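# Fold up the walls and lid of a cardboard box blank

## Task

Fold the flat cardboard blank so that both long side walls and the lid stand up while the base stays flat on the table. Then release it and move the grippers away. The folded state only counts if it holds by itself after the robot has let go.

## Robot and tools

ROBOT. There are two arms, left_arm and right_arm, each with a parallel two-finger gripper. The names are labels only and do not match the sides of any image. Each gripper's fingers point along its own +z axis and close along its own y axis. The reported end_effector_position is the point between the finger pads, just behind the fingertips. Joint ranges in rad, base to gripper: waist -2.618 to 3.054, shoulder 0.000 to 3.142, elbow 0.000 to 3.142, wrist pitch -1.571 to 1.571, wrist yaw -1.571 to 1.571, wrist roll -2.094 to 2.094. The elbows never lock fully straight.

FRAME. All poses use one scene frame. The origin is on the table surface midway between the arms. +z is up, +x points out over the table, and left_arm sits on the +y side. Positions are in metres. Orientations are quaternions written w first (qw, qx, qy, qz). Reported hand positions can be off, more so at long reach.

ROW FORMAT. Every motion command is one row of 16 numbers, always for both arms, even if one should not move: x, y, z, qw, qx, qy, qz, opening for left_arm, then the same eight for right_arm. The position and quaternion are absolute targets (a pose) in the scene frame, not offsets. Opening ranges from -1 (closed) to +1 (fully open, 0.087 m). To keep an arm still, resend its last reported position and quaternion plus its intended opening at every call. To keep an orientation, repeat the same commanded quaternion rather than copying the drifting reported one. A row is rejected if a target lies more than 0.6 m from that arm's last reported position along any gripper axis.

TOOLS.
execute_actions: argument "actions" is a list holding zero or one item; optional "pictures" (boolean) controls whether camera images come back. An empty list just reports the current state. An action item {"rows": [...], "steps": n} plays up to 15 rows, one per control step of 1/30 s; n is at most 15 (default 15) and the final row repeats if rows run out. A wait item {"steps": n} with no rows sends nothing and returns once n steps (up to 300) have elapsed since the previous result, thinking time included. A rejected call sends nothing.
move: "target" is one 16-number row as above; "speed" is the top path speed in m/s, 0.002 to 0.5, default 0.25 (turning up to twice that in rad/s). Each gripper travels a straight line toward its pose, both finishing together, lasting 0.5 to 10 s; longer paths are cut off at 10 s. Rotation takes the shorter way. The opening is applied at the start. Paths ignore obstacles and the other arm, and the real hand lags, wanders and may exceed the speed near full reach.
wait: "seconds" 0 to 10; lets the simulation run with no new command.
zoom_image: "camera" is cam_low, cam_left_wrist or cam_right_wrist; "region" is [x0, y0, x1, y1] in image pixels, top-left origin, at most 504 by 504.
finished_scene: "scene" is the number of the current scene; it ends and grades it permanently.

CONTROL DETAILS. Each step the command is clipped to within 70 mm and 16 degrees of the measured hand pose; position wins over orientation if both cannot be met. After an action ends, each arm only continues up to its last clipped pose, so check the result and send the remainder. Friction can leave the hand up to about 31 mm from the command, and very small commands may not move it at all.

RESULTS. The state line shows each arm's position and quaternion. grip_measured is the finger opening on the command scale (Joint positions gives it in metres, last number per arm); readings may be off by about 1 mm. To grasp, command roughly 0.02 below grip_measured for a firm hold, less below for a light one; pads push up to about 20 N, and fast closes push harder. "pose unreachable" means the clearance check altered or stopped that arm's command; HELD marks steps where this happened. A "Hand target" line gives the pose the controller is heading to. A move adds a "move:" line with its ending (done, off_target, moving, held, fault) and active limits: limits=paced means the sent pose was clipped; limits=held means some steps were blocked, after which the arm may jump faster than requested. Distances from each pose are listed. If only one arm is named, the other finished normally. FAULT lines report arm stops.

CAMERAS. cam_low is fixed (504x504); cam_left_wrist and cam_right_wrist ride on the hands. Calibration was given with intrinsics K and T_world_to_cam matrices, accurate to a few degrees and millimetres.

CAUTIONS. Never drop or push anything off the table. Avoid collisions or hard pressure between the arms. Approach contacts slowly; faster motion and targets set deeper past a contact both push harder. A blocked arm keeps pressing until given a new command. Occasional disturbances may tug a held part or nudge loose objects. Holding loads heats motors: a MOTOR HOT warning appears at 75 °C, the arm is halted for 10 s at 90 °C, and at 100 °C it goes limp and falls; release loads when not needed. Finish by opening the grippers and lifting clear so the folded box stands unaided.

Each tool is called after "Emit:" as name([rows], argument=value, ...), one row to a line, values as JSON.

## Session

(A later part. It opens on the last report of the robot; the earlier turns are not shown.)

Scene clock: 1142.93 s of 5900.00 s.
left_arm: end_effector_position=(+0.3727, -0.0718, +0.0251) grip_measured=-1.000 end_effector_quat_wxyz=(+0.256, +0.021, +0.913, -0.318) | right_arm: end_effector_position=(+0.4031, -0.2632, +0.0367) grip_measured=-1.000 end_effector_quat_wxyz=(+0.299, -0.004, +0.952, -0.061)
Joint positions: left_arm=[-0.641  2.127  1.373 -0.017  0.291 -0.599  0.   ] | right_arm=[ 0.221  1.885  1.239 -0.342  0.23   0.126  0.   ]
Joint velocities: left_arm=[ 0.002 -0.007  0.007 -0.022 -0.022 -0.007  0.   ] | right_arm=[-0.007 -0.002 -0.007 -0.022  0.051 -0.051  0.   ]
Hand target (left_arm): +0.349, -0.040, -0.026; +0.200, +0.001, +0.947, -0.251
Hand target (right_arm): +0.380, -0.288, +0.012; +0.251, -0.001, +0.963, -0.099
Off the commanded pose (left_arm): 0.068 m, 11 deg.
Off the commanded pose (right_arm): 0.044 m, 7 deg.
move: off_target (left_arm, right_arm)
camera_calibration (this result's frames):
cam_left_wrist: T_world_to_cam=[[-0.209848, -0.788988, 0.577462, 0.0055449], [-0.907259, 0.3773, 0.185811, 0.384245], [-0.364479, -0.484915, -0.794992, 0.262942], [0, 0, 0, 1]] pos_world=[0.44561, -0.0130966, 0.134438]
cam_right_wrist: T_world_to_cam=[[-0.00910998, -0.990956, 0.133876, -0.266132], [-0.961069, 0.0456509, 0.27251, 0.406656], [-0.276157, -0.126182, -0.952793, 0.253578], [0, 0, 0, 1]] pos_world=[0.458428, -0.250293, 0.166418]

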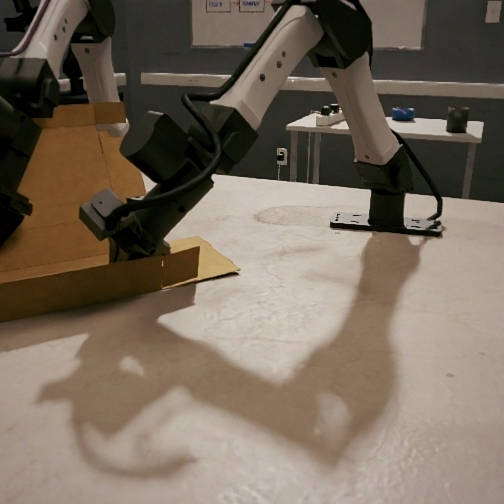

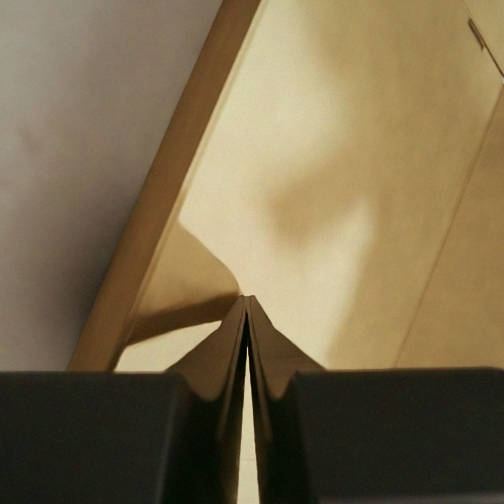

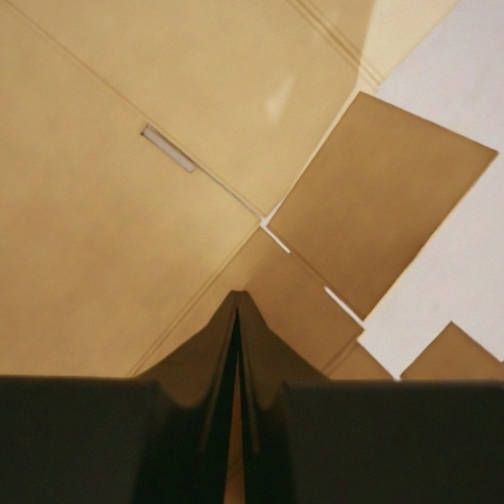

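Emit:
move(target=[0.35,-0.04,-0.03,0.2,0,0.95,-0.25,-1,0.38,-0.24,0.08,0.1,0,0.99,-0.1,-1], speed=0.05)

Emit:
move(target=[0.35,-0.04,-0.03,0.2,0,0.95,-0.25,-1,0.29,-0.22,0.08,0.0,0,0.99,-0.1,-1], speed=0.05)

Scene clock: 1155.30 s of 5900.00 s.
left_arm: end_effector_position=(+0.3733, -0.0711, +0.0246) grip_measured=-1.000 end_effector_quat_wxyz=(+0.257, +0.020, +0.913, -0.315) | right_arm: end_effector_position=(+0.3800, -0.2432, +0.0794) grip_measured=-1.000 end_effector_quat_wxyz=(+0.103, +0.002, +0.990, -0.097)
Joint positions: left_arm=[-0.642  2.127  1.373 -0.018  0.284 -0.599  0.   ] | right_arm=[ 0.273  2.151  1.891 -1.158  0.239  0.24   0.   ]
Joint velocities: left_arm=[-0.022 -0.002  0.002  0.007 -0.007 -0.007  0.   ] | right_arm=[-0.012  0.022 -0.002 -0.007  0.007  0.007  0.   ]
Hand target (left_arm): +0.349, -0.041, -0.027; +0.200, +0.001, +0.947, -0.251
Hand target (right_arm): +0.380, -0.240, +0.081; +0.100, +0.002, +0.990, -0.100
Off the commanded pose (left_arm): 0.067 m, 11 deg.
Off the commanded pose (right_arm): 0.003 m, 1 deg.
After step 90, 4.77 s passed at rest.
move: off_target (left_arm)
camera_calibration (this result's frames):
cam_left_wrist: T_world_to_cam=[[-0.206727, -0.792603, 0.573624, 0.00519104], [-0.909275, 0.372096, 0.186451, 0.384931], [-0.361225, -0.483037, -0.797616, 0.262074], [0, 0, 0, 1]] pos_world=[0.445749, -0.0125256, 0.134286]
cam_right_wrist: T_world_to_cam=[[0.000831571, -0.980571, 0.196163, -0.258519], [-0.776254, 0.123032, 0.618298, 0.29306], [-0.63042, -0.152786, -0.76107, 0.403324], [0, 0, 0, 1]] pos_world=[0.481967, -0.227929, 0.176472]

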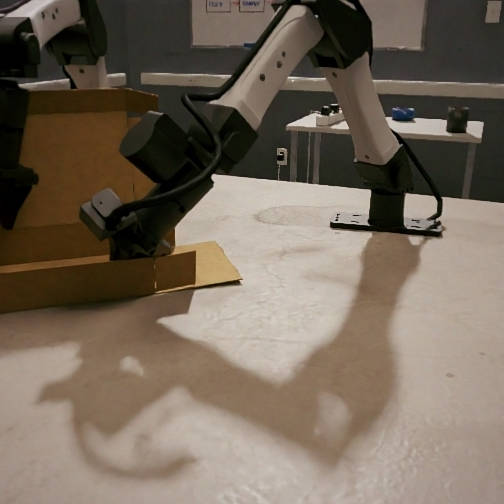

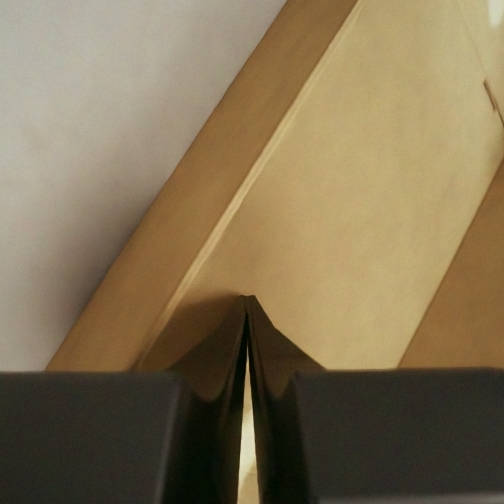

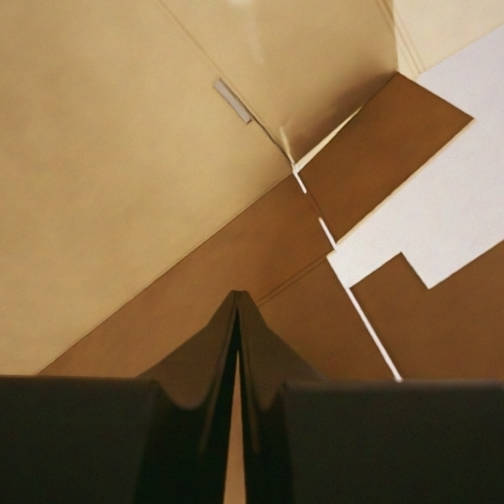

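Scene clock: 1157.67 s of 5900.00 s.
left_arm: end_effector_position=(+0.3726, -0.0708, +0.0241) grip_measured=-1.000 end_effector_quat_wxyz=(+0.255, +0.020, +0.914, -0.315) | right_arm: end_effector_position=(+0.3064, -0.2178, +0.0725) grip_measured=-1.000 end_effector_quat_wxyz=(+0.016, +0.003, +0.995, -0.097)
Joint positions: left_arm=[-0.642  2.127  1.373 -0.022  0.285 -0.599  0.   ] | right_arm=[ 0.361  2.07   1.729 -1.265  0.194  0.353  0.   ]
Joint velocities: left_arm=[-0.002  0.002  0.002 -0.007 -0.022 -0.007  0.   ] | right_arm=[-0.007  0.012 -0.002  0.007 -0.037 -0.051  0.   ]
Hand target (left_arm): +0.349, -0.041, -0.027; +0.200, +0.001, +0.947, -0.251
Hand target (right_arm): +0.291, -0.219, +0.079; -0.001, +0.001, +0.995, -0.101
Off the commanded pose (left_arm): 0.066 m, 11 deg.
Off the commanded pose (right_arm): 0.018 m, 2 deg.
move: off_target (left_arm, right_arm)
camera_calibration (this result's frames):
cam_left_wrist: T_world_to_cam=[[-0.205112, -0.793317, 0.573216, 0.00491037], [-0.908399, 0.372321, 0.190234, 0.383868], [-0.364336, -0.48169, -0.797016, 0.262775], [0, 0, 0, 1]] pos_world=[0.445451, -0.0124502, 0.133597]
cam_right_wrist: T_world_to_cam=[[0.0156171, -0.980857, 0.194103, -0.236569], [-0.656096, 0.136437, 0.742242, 0.194208], [-0.754516, -0.138942, -0.641405, 0.387918], [0, 0, 0, 1]] pos_world=[0.423804, -0.20464, 0.150582]

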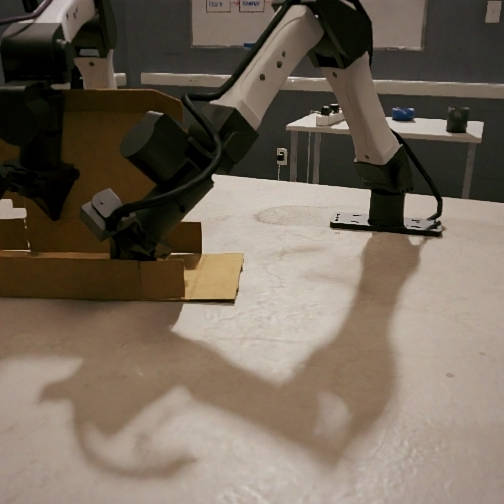

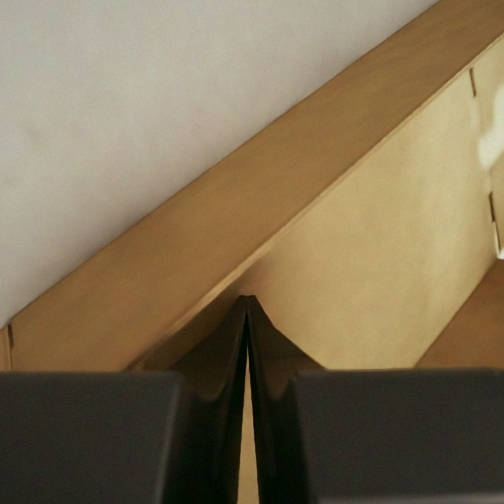

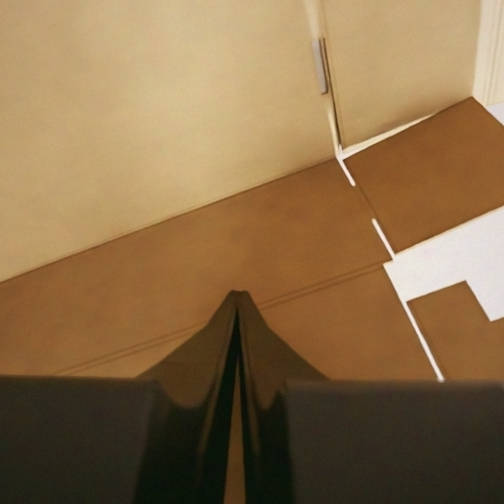

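Emit:
move(target=[0.35,-0.04,-0.03,0.2,0,0.95,-0.25,-1,0.27,-0.13,0.08,0.0,0,0.99,0.1,-1], speed=0.05)

Emit:
move(target=[0.35,-0.04,-0.03,0.2,0,0.95,-0.25,-1,0.19,-0.14,0.075,-0.05,0,0.99,0.1,-1], speed=0.04)

Scene clock: 1167.87 s of 5900.00 s.
left_arm: end_effector_position=(+0.3727, -0.0712, +0.0244) grip_measured=-1.000 end_effector_quat_wxyz=(+0.255, +0.020, +0.914, -0.316) | right_arm: end_effector_position=(+0.2789, -0.1348, +0.0757) grip_measured=-1.000 end_effector_quat_wxyz=(-0.000, +0.000, +0.996, +0.092)
Joint positions: left_arm=[-0.642  2.127  1.373 -0.02   0.286 -0.6    0.   ] | right_arm=[ 0.422  1.981  1.607 -1.125 -0.169  0.411  0.   ]
Joint velocities: left_arm=[-0.012  0.012  0.002 -0.022 -0.022 -0.037  0.   ] | right_arm=[ 0.002  0.017  0.002  0.022 -0.022  0.022  0.   ]
Hand target (left_arm): +0.349, -0.041, -0.026; +0.200, +0.001, +0.947, -0.251
Hand target (right_arm): +0.271, -0.130, +0.080; -0.001, -0.001, +0.995, +0.100
Off the commanded pose (left_arm): 0.067 m, 11 deg.
Off the commanded pose (right_arm): 0.011 m, 1 deg.
After step 90, 2.93 s passed at rest.
move: off_target (left_arm, right_arm)
camera_calibration (this result's frames):
cam_left_wrist: T_world_to_cam=[[-0.206288, -0.791969, 0.574656, 0.00493493], [-0.908257, 0.373467, 0.188655, 0.384111], [-0.364024, -0.483019, -0.796354, 0.262703], [0, 0, 0, 1]] pos_world=[0.44552, -0.0126544, 0.133904]
cam_right_wrist: T_world_to_cam=[[0.0244108, -0.982896, -0.182537, -0.129643], [-0.630914, -0.156783, 0.759847, 0.114536], [-0.775469, 0.0966167, -0.62395, 0.417006], [0, 0, 0, 1]] pos_world=[0.398802, -0.149758, 0.149496]

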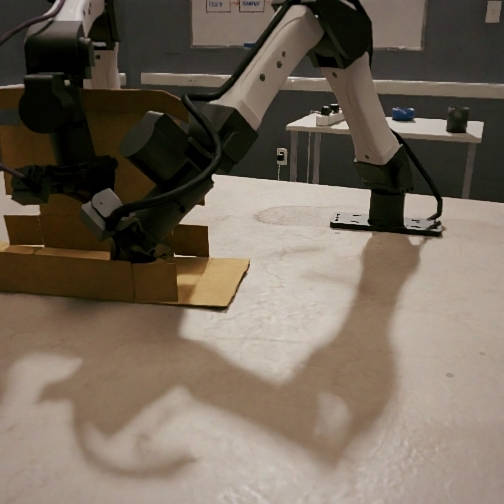

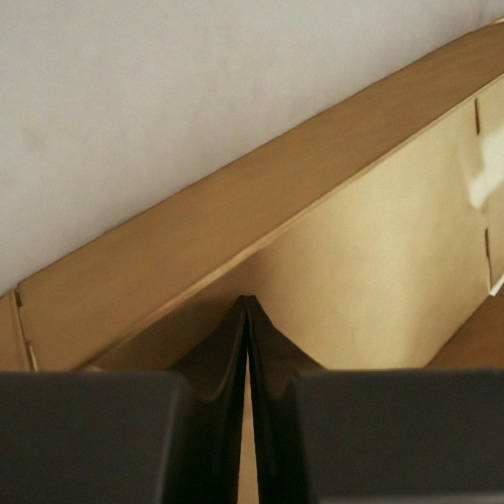

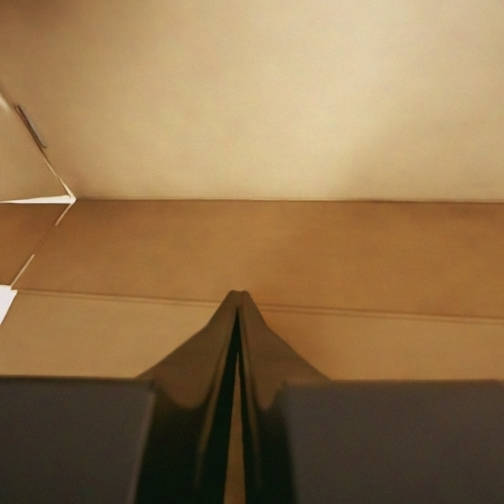

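Scene clock: 1170.47 s of 5900.00 s.
left_arm: end_effector_position=(+0.3635, -0.0736, +0.0233) grip_measured=-1.000 end_effector_quat_wxyz=(+0.235, +0.026, +0.915, -0.326) | right_arm: end_effector_position=(+0.2300, -0.1334, +0.0674) grip_measured=-1.000 end_effector_quat_wxyz=(+0.009, +0.002, +0.994, +0.106)
Joint positions: left_arm=[-0.642  2.127  1.373 -0.043  0.328 -0.6    0.   ] | right_arm=[ 0.474  1.793  1.321 -0.989 -0.183  0.47   0.   ]
Joint velocities: left_arm=[ 0.007 -0.007  0.002  0.007  0.007 -0.051  0.   ] | right_arm=[ 0.007 -0.022 -0.007 -0.022  0.037  0.051  0.   ]
Hand target (left_arm): +0.348, -0.040, -0.027; +0.199, +0.003, +0.947, -0.251
Hand target (right_arm): +0.193, -0.138, +0.074; -0.050, +0.002, +0.994, +0.100
Off the commanded pose (left_arm): 0.064 m, 11 deg.
Off the commanded pose (right_arm): 0.041 m, 7 deg.
move: off_target (left_arm, right_arm)
camera_calibration (this result's frames):
cam_left_wrist: T_world_to_cam=[[-0.208505, -0.777838, 0.592869, 0.00317979], [-0.889801, 0.402472, 0.215106, 0.371737], [-0.405931, -0.482685, -0.776038, 0.272097], [0, 0, 0, 1]] pos_world=[0.441887, -0.0158033, 0.129309]
cam_right_wrist: T_world_to_cam=[[0.0230675, -0.977418, -0.210053, -0.125681], [-0.644929, -0.175092, 0.743915, 0.0920375], [-0.763895, 0.118309, -0.634404, 0.37479], [0, 0, 0, 1]] pos_world=[0.348557, -0.151069, 0.1429]

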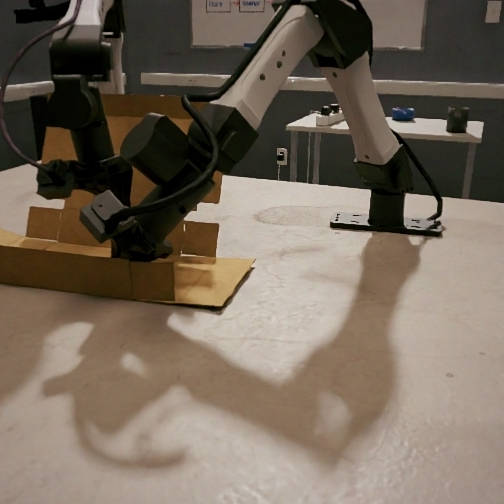

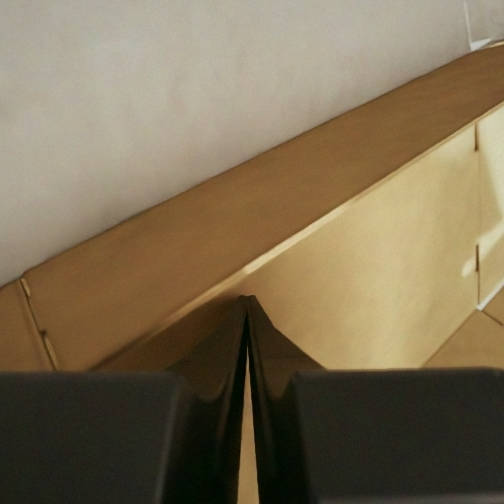

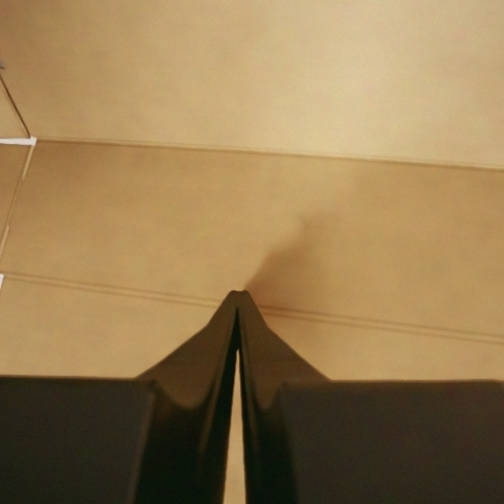

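Tip on the crease; now push out and down, nearer the left's line.

Emit:
move(target=[0.38,-0.05,-0.03,0.2,0,0.95,-0.25,-1,0.17,-0.11,0.03,0,0,0.99,0.1,-1], speed=0.04)

Scene clock: 1176.20 s of 5900.00 s.
left_arm: end_effector_position=(+0.3717, -0.0813, +0.0233) grip_measured=-1.000 end_effector_quat_wxyz=(+0.214, +0.025, +0.921, -0.323) | right_arm: end_effector_position=(+0.1989, -0.1142, +0.0325) grip_measured=-1.000 end_effector_quat_wxyz=(+0.041, +0.004, +0.995, +0.089)
Joint positions: left_arm=[-0.642  2.185  1.488 -0.14   0.343 -0.601  0.   ] | right_arm=[ 0.608  1.725  1.105 -0.783 -0.102  0.606  0.   ]
Joint velocities: left_arm=[-0.002 -0.002 -0.007 -0.125  0.037 -0.037  0.   ] | right_arm=[-0.017  0.012  0.002  0.022 -0.007  0.037  0.   ]
Hand target (left_arm): +0.376, -0.049, -0.026; +0.199, +0.002, +0.947, -0.252
Hand target (right_arm): +0.172, -0.110, +0.030; -0.001, +0.001, +0.995, +0.099
Off the commanded pose (left_arm): 0.062 m, 10 deg.
Off the commanded pose (right_arm): 0.029 m, 5 deg.
After step 90, 0.13 s passed at rest.
move: off_target (left_arm, right_arm)
camera_calibration (this result's frames):
cam_left_wrist: T_world_to_cam=[[-0.19246, -0.781814, 0.593065, -0.00735293], [-0.876269, 0.408965, 0.254757, 0.376694], [-0.441715, -0.470654, -0.763788, 0.285665], [0, 0, 0, 1]] pos_world=[0.454853, -0.025354, 0.126583]
cam_right_wrist: T_world_to_cam=[[0.02426, -0.984175, -0.175529, -0.115647], [-0.692722, -0.143145, 0.706857, 0.115744], [-0.720797, 0.104445, -0.685232, 0.318068], [0, 0, 0, 1]] pos_world=[0.312247, -0.130469, 0.115837]

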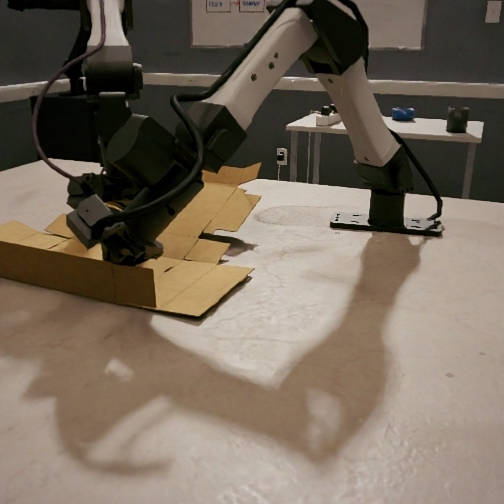

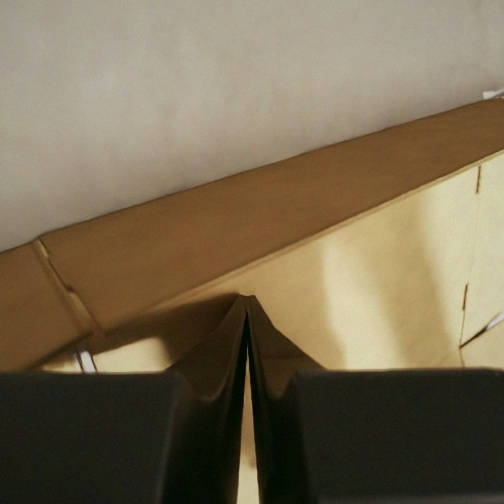

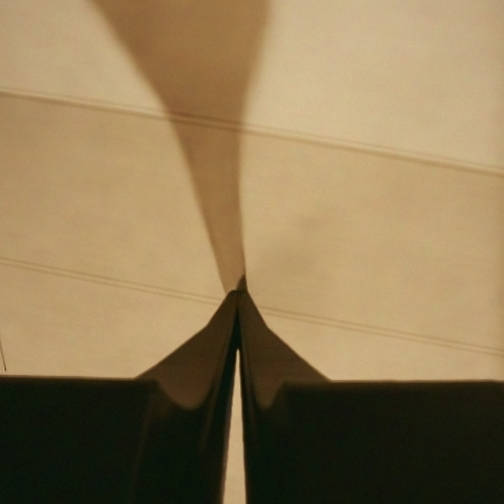

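About 15°. Back off slowly.

Emit:
move(target=[0.38,-0.05,-0.03,0.2,0,0.95,-0.25,-1,0.27,-0.16,0.12,0,0,0.99,0.1,-1], speed=0.06)

Emit:
move(target=[0.38,-0.05,-0.03,0.2,0,0.95,-0.25,-1,0.3,-0.2,0.36,0.3,0,0.95,0,-1], speed=0.12)

Scene clock: 1183.33 s of 5900.00 s.
left_arm: end_effector_position=(+0.3719, -0.0815, +0.0234) grip_measured=-1.000 end_effector_quat_wxyz=(+0.215, +0.025, +0.921, -0.324) | right_arm: end_effector_position=(+0.2644, -0.1601, +0.1187) grip_measured=-1.000 end_effector_quat_wxyz=(+0.002, +0.001, +0.995, +0.097)
Joint positions: left_arm=[-0.642  2.185  1.488 -0.139  0.344 -0.601  0.   ] | right_arm=[ 0.369  1.874  1.632 -1.256 -0.181  0.36   0.   ]
Joint velocities: left_arm=[ 0.007 -0.022 -0.012  0.037 -0.022  0.007  0.   ] | right_arm=[ 0.002  0.012  0.002 -0.007  0.022 -0.051  0.   ]
Hand target (left_arm): +0.376, -0.049, -0.026; +0.199, +0.002, +0.947, -0.251
Hand target (right_arm): +0.269, -0.161, +0.121; +0.001, +0.000, +0.995, +0.100
Off the commanded pose (left_arm): 0.063 m, 10 deg.
Off the commanded pose (right_arm): 0.006 m, 0 deg.
After step 90, 1.57 s passed at rest.
move: off_target (left_arm)
camera_calibration (this result's frames):
cam_left_wrist: T_world_to_cam=[[-0.192935, -0.78105, 0.593916, -0.00738262], [-0.87629, 0.409486, 0.253845, 0.376976], [-0.441466, -0.471467, -0.763431, 0.285565], [0, 0, 0, 1]] pos_world=[0.454983, -0.0254979, 0.1267]
cam_right_wrist: T_world_to_cam=[[0.0237826, -0.980919, -0.192956, -0.144491], [-0.634946, -0.163904, 0.75497, 0.0692858], [-0.772191, 0.104562, -0.626728, 0.435828], [0, 0, 0, 1]] pos_world=[0.383971, -0.175949, 0.192956]

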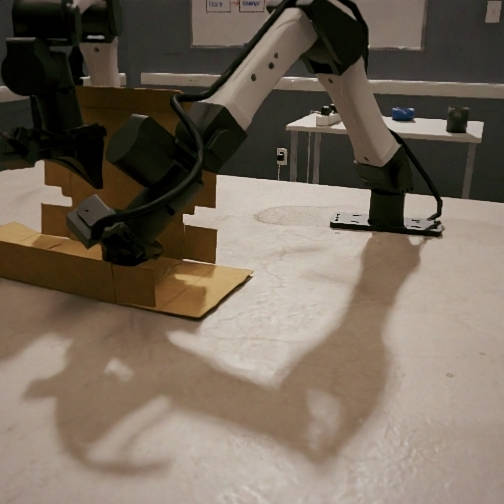

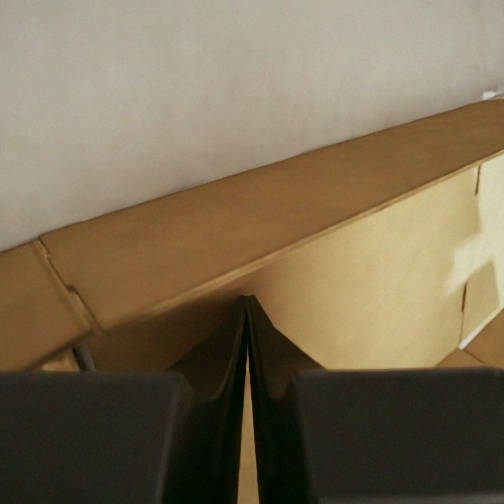

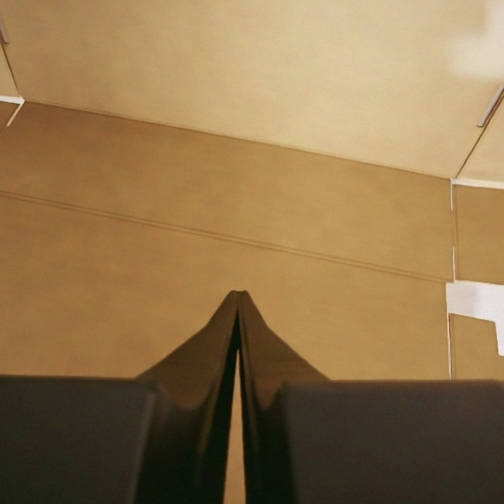

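Scene clock: 1186.40 s of 5900.00 s.
left_arm: end_effector_position=(+0.3721, -0.0817, +0.0233) grip_measured=-1.000 end_effector_quat_wxyz=(+0.215, +0.025, +0.921, -0.324) | right_arm: end_effector_position=(+0.3026, -0.2015, +0.3469) grip_measured=-1.000 end_effector_quat_wxyz=(+0.335, +0.001, +0.942, +0.017)
Joint positions: left_arm=[-0.642  2.186  1.488 -0.137  0.344 -0.602  0.   ] | right_arm=[ 0.425  1.77   2.418 -1.567  0.222  0.333  0.   ]
Joint velocities: left_arm=[-0.012 -0.007  0.007  0.007 -0.095 -0.022  0.   ] | right_arm=[ 0.007 -0.002 -0.002 -0.037  0.051 -0.022  0.   ]
Hand target (left_arm): +0.376, -0.049, -0.027; +0.199, +0.002, +0.947, -0.252
Hand target (right_arm): +0.297, -0.202, +0.358; +0.350, -0.006, +0.936, +0.019
Off the commanded pose (left_arm): 0.063 m, 10 deg.
Off the commanded pose (right_arm): 0.013 m, 5 deg.
joint sent to its limit (right arm) — the command would take joint 4 (wrist pitch) past its lower limit, so that joint was sent only as far as its limit.
move: off_target (left_arm, right_arm)
camera_calibration (this result's frames):
cam_left_wrist: T_world_to_cam=[[-0.192949, -0.780447, 0.594705, -0.0074176], [-0.876501, 0.409524, 0.253053, 0.377372], [-0.44104, -0.472433, -0.76308, 0.285233], [0, 0, 0, 1]] pos_world=[0.455135, -0.0255783, 0.126572]
cam_right_wrist: T_world_to_cam=[[0.0290971, -0.99944, -0.0164986, -0.208577], [-0.978809, -0.0318358, 0.202286, 0.236867], [-0.202698, 0.010263, -0.979187, 0.543584], [0, 0, 0, 1]] pos_world=[0.3481, -0.206498, 0.480914]

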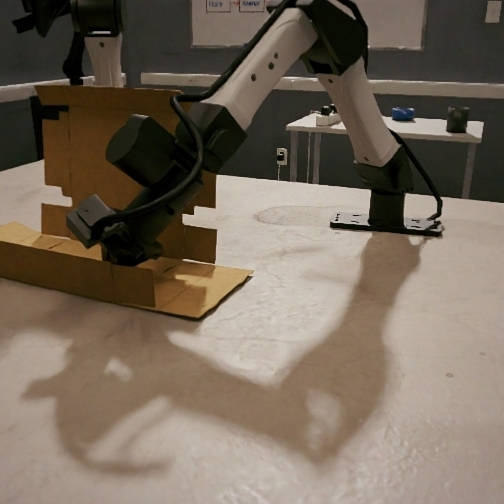

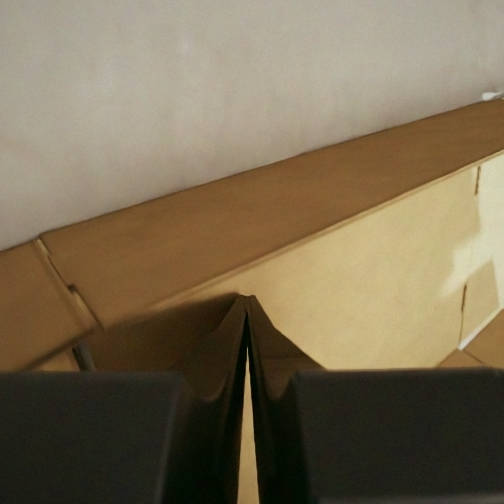

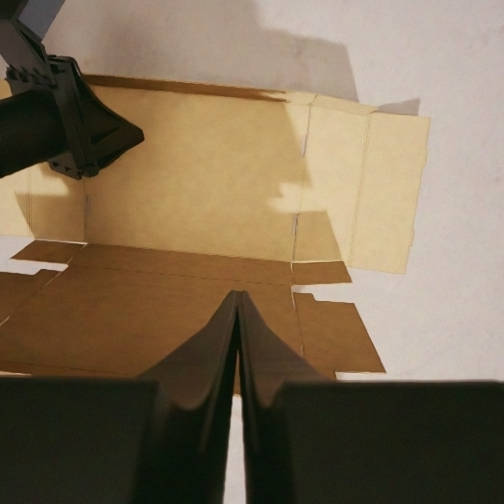

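Standing. Clear away.

Emit:
move(target=[0.37,-0.04,0.12,0.2,0,0.95,-0.25,-1,0.2,-0.4,0.36,0.4,0,0.92,0,-1], speed=0.12)

Emit:
move(target=[0.3,0.3,0.25,0.2,0,0.98,0,-1,0.2,-0.4,0.36,0.4,0,0.92,0,-1])

Scene clock: 1192.80 s of 5900.00 s.
left_arm: end_effector_position=(+0.3620, -0.0432, +0.1014) grip_measured=-1.000 end_effector_quat_wxyz=(+0.182, -0.001, +0.952, -0.246) | right_arm: end_effector_position=(+0.2027, -0.3955, +0.3595) grip_measured=-1.000 end_effector_quat_wxyz=(+0.401, -0.000, +0.916, -0.003)
Joint positions: left_arm=[-0.618  2.073  1.736 -0.656  0.248 -0.575  0.   ] | right_arm=[-0.516  1.279  1.933 -1.472 -0.378 -0.383  0.   ]
Joint velocities: left_arm=[-0.017 -0.007 -0.012 -0.007 -0.007 -0.066  0.   ] | right_arm=[-0.007 -0.012 -0.007 -0.022  0.007 -0.022  0.   ]
Hand target (left_arm): +0.368, -0.039, +0.120; +0.200, -0.000, +0.948, -0.249
Hand target (right_arm): +0.198, -0.394, +0.359; +0.401, -0.001, +0.916, -0.003
Off the commanded pose (left_arm): 0.021 m, 2 deg.
Off the commanded pose (right_arm): 0.005 m, 0 deg.
After step 90, 0.87 s passed at rest.
move: off_target (left_arm)
camera_calibration (this result's frames):
cam_left_wrist: T_world_to_cam=[[-0.0943214, -0.872411, 0.479586, -0.0536861], [-0.871083, 0.305555, 0.384514, 0.3132], [-0.481994, -0.381491, -0.788762, 0.379924], [0, 0, 0, 1]] pos_world=[0.450881, 0.00240149, 0.204987]
cam_right_wrist: T_world_to_cam=[[0.0144959, -0.999599, 0.0243174, -0.411096], [-0.998039, -0.0129835, 0.0612394, 0.192432], [-0.0608991, -0.0251575, -0.997827, 0.501596], [0, 0, 0, 1]] pos_world=[0.22856, -0.395814, 0.498718]

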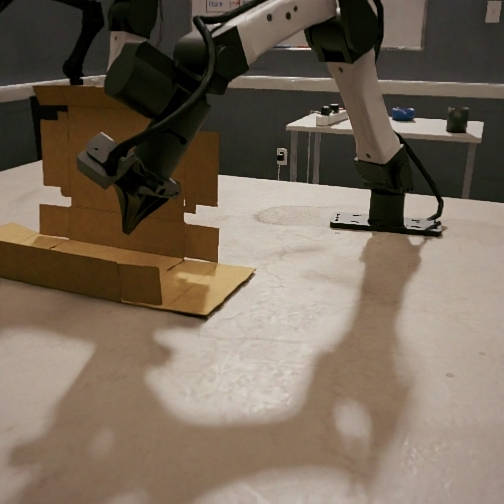

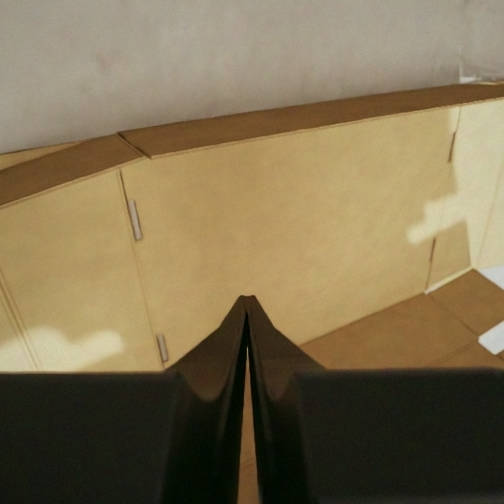

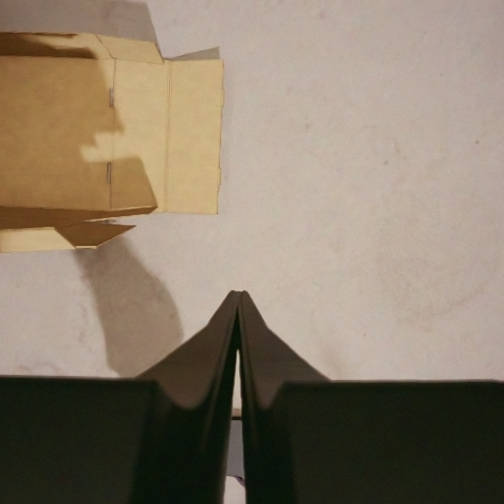

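Scene clock: 1195.00 s of 5900.00 s.
left_arm: end_effector_position=(+0.3019, +0.2967, +0.2406) grip_measured=-1.000 end_effector_quat_wxyz=(+0.200, -0.003, +0.980, -0.001) | right_arm: end_effector_position=(+0.1988, -0.3969, +0.3578) grip_measured=-1.000 end_effector_quat_wxyz=(+0.398, +0.000, +0.917, +0.001)
Joint positions: left_arm=[ 0.02   1.745  1.969 -1.397  0.055  0.122  0.   ] | right_arm=[-0.541  1.279  1.933 -1.489 -0.398 -0.403  0.   ]
Joint velocities: left_arm=[-0.002 -0.017 -0.007  0.007  0.051  0.007  0.   ] | right_arm=[-0.007 -0.007 -0.012 -0.022 -0.066 -0.051  0.   ]
Hand target (left_arm): +0.301, +0.300, +0.247; +0.203, -0.000, +0.979, +0.004
Hand target (right_arm): +0.200, -0.400, +0.360; +0.399, -0.000, +0.917, -0.000
Off the commanded pose (left_arm): 0.010 m, 0 deg.
Off the commanded pose (right_arm): 0.004 m, 0 deg.
move: done
camera_calibration (this result's frames):
cam_left_wrist: T_world_to_cam=[[-0.00200935, -0.999888, 0.0148523, 0.292178], [-0.896889, 0.00837045, 0.442177, 0.185557], [-0.442252, -0.0124324, -0.896805, 0.494897], [0, 0, 0, 1]] pos_world=[0.38588, 0.296745, 0.357438]
cam_right_wrist: T_world_to_cam=[[0.016798, -0.999712, 0.0171558, -0.41039], [-0.997524, -0.0155843, 0.0685831, 0.184867], [-0.068296, -0.0182653, -0.997498, 0.503784], [0, 0, 0, 1]] pos_world=[0.225709, -0.398189, 0.496885]

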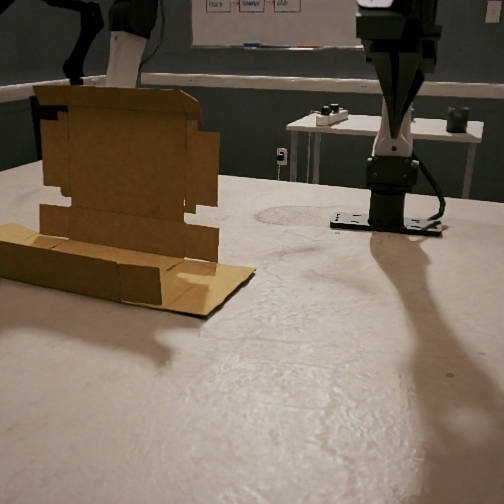

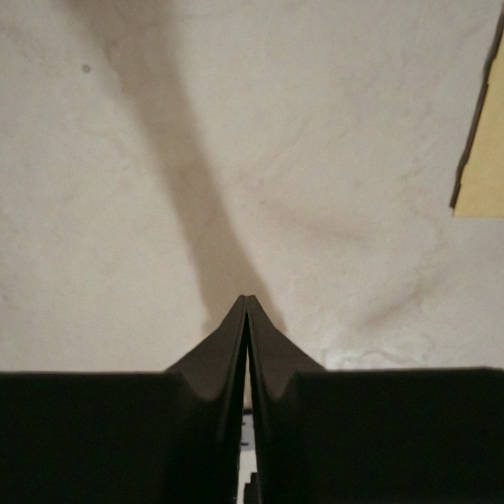

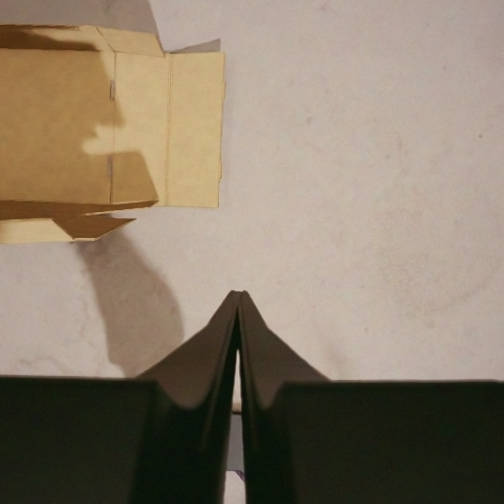

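Emit:
finished_scene(scene=1)

The scene is finished: the task was done.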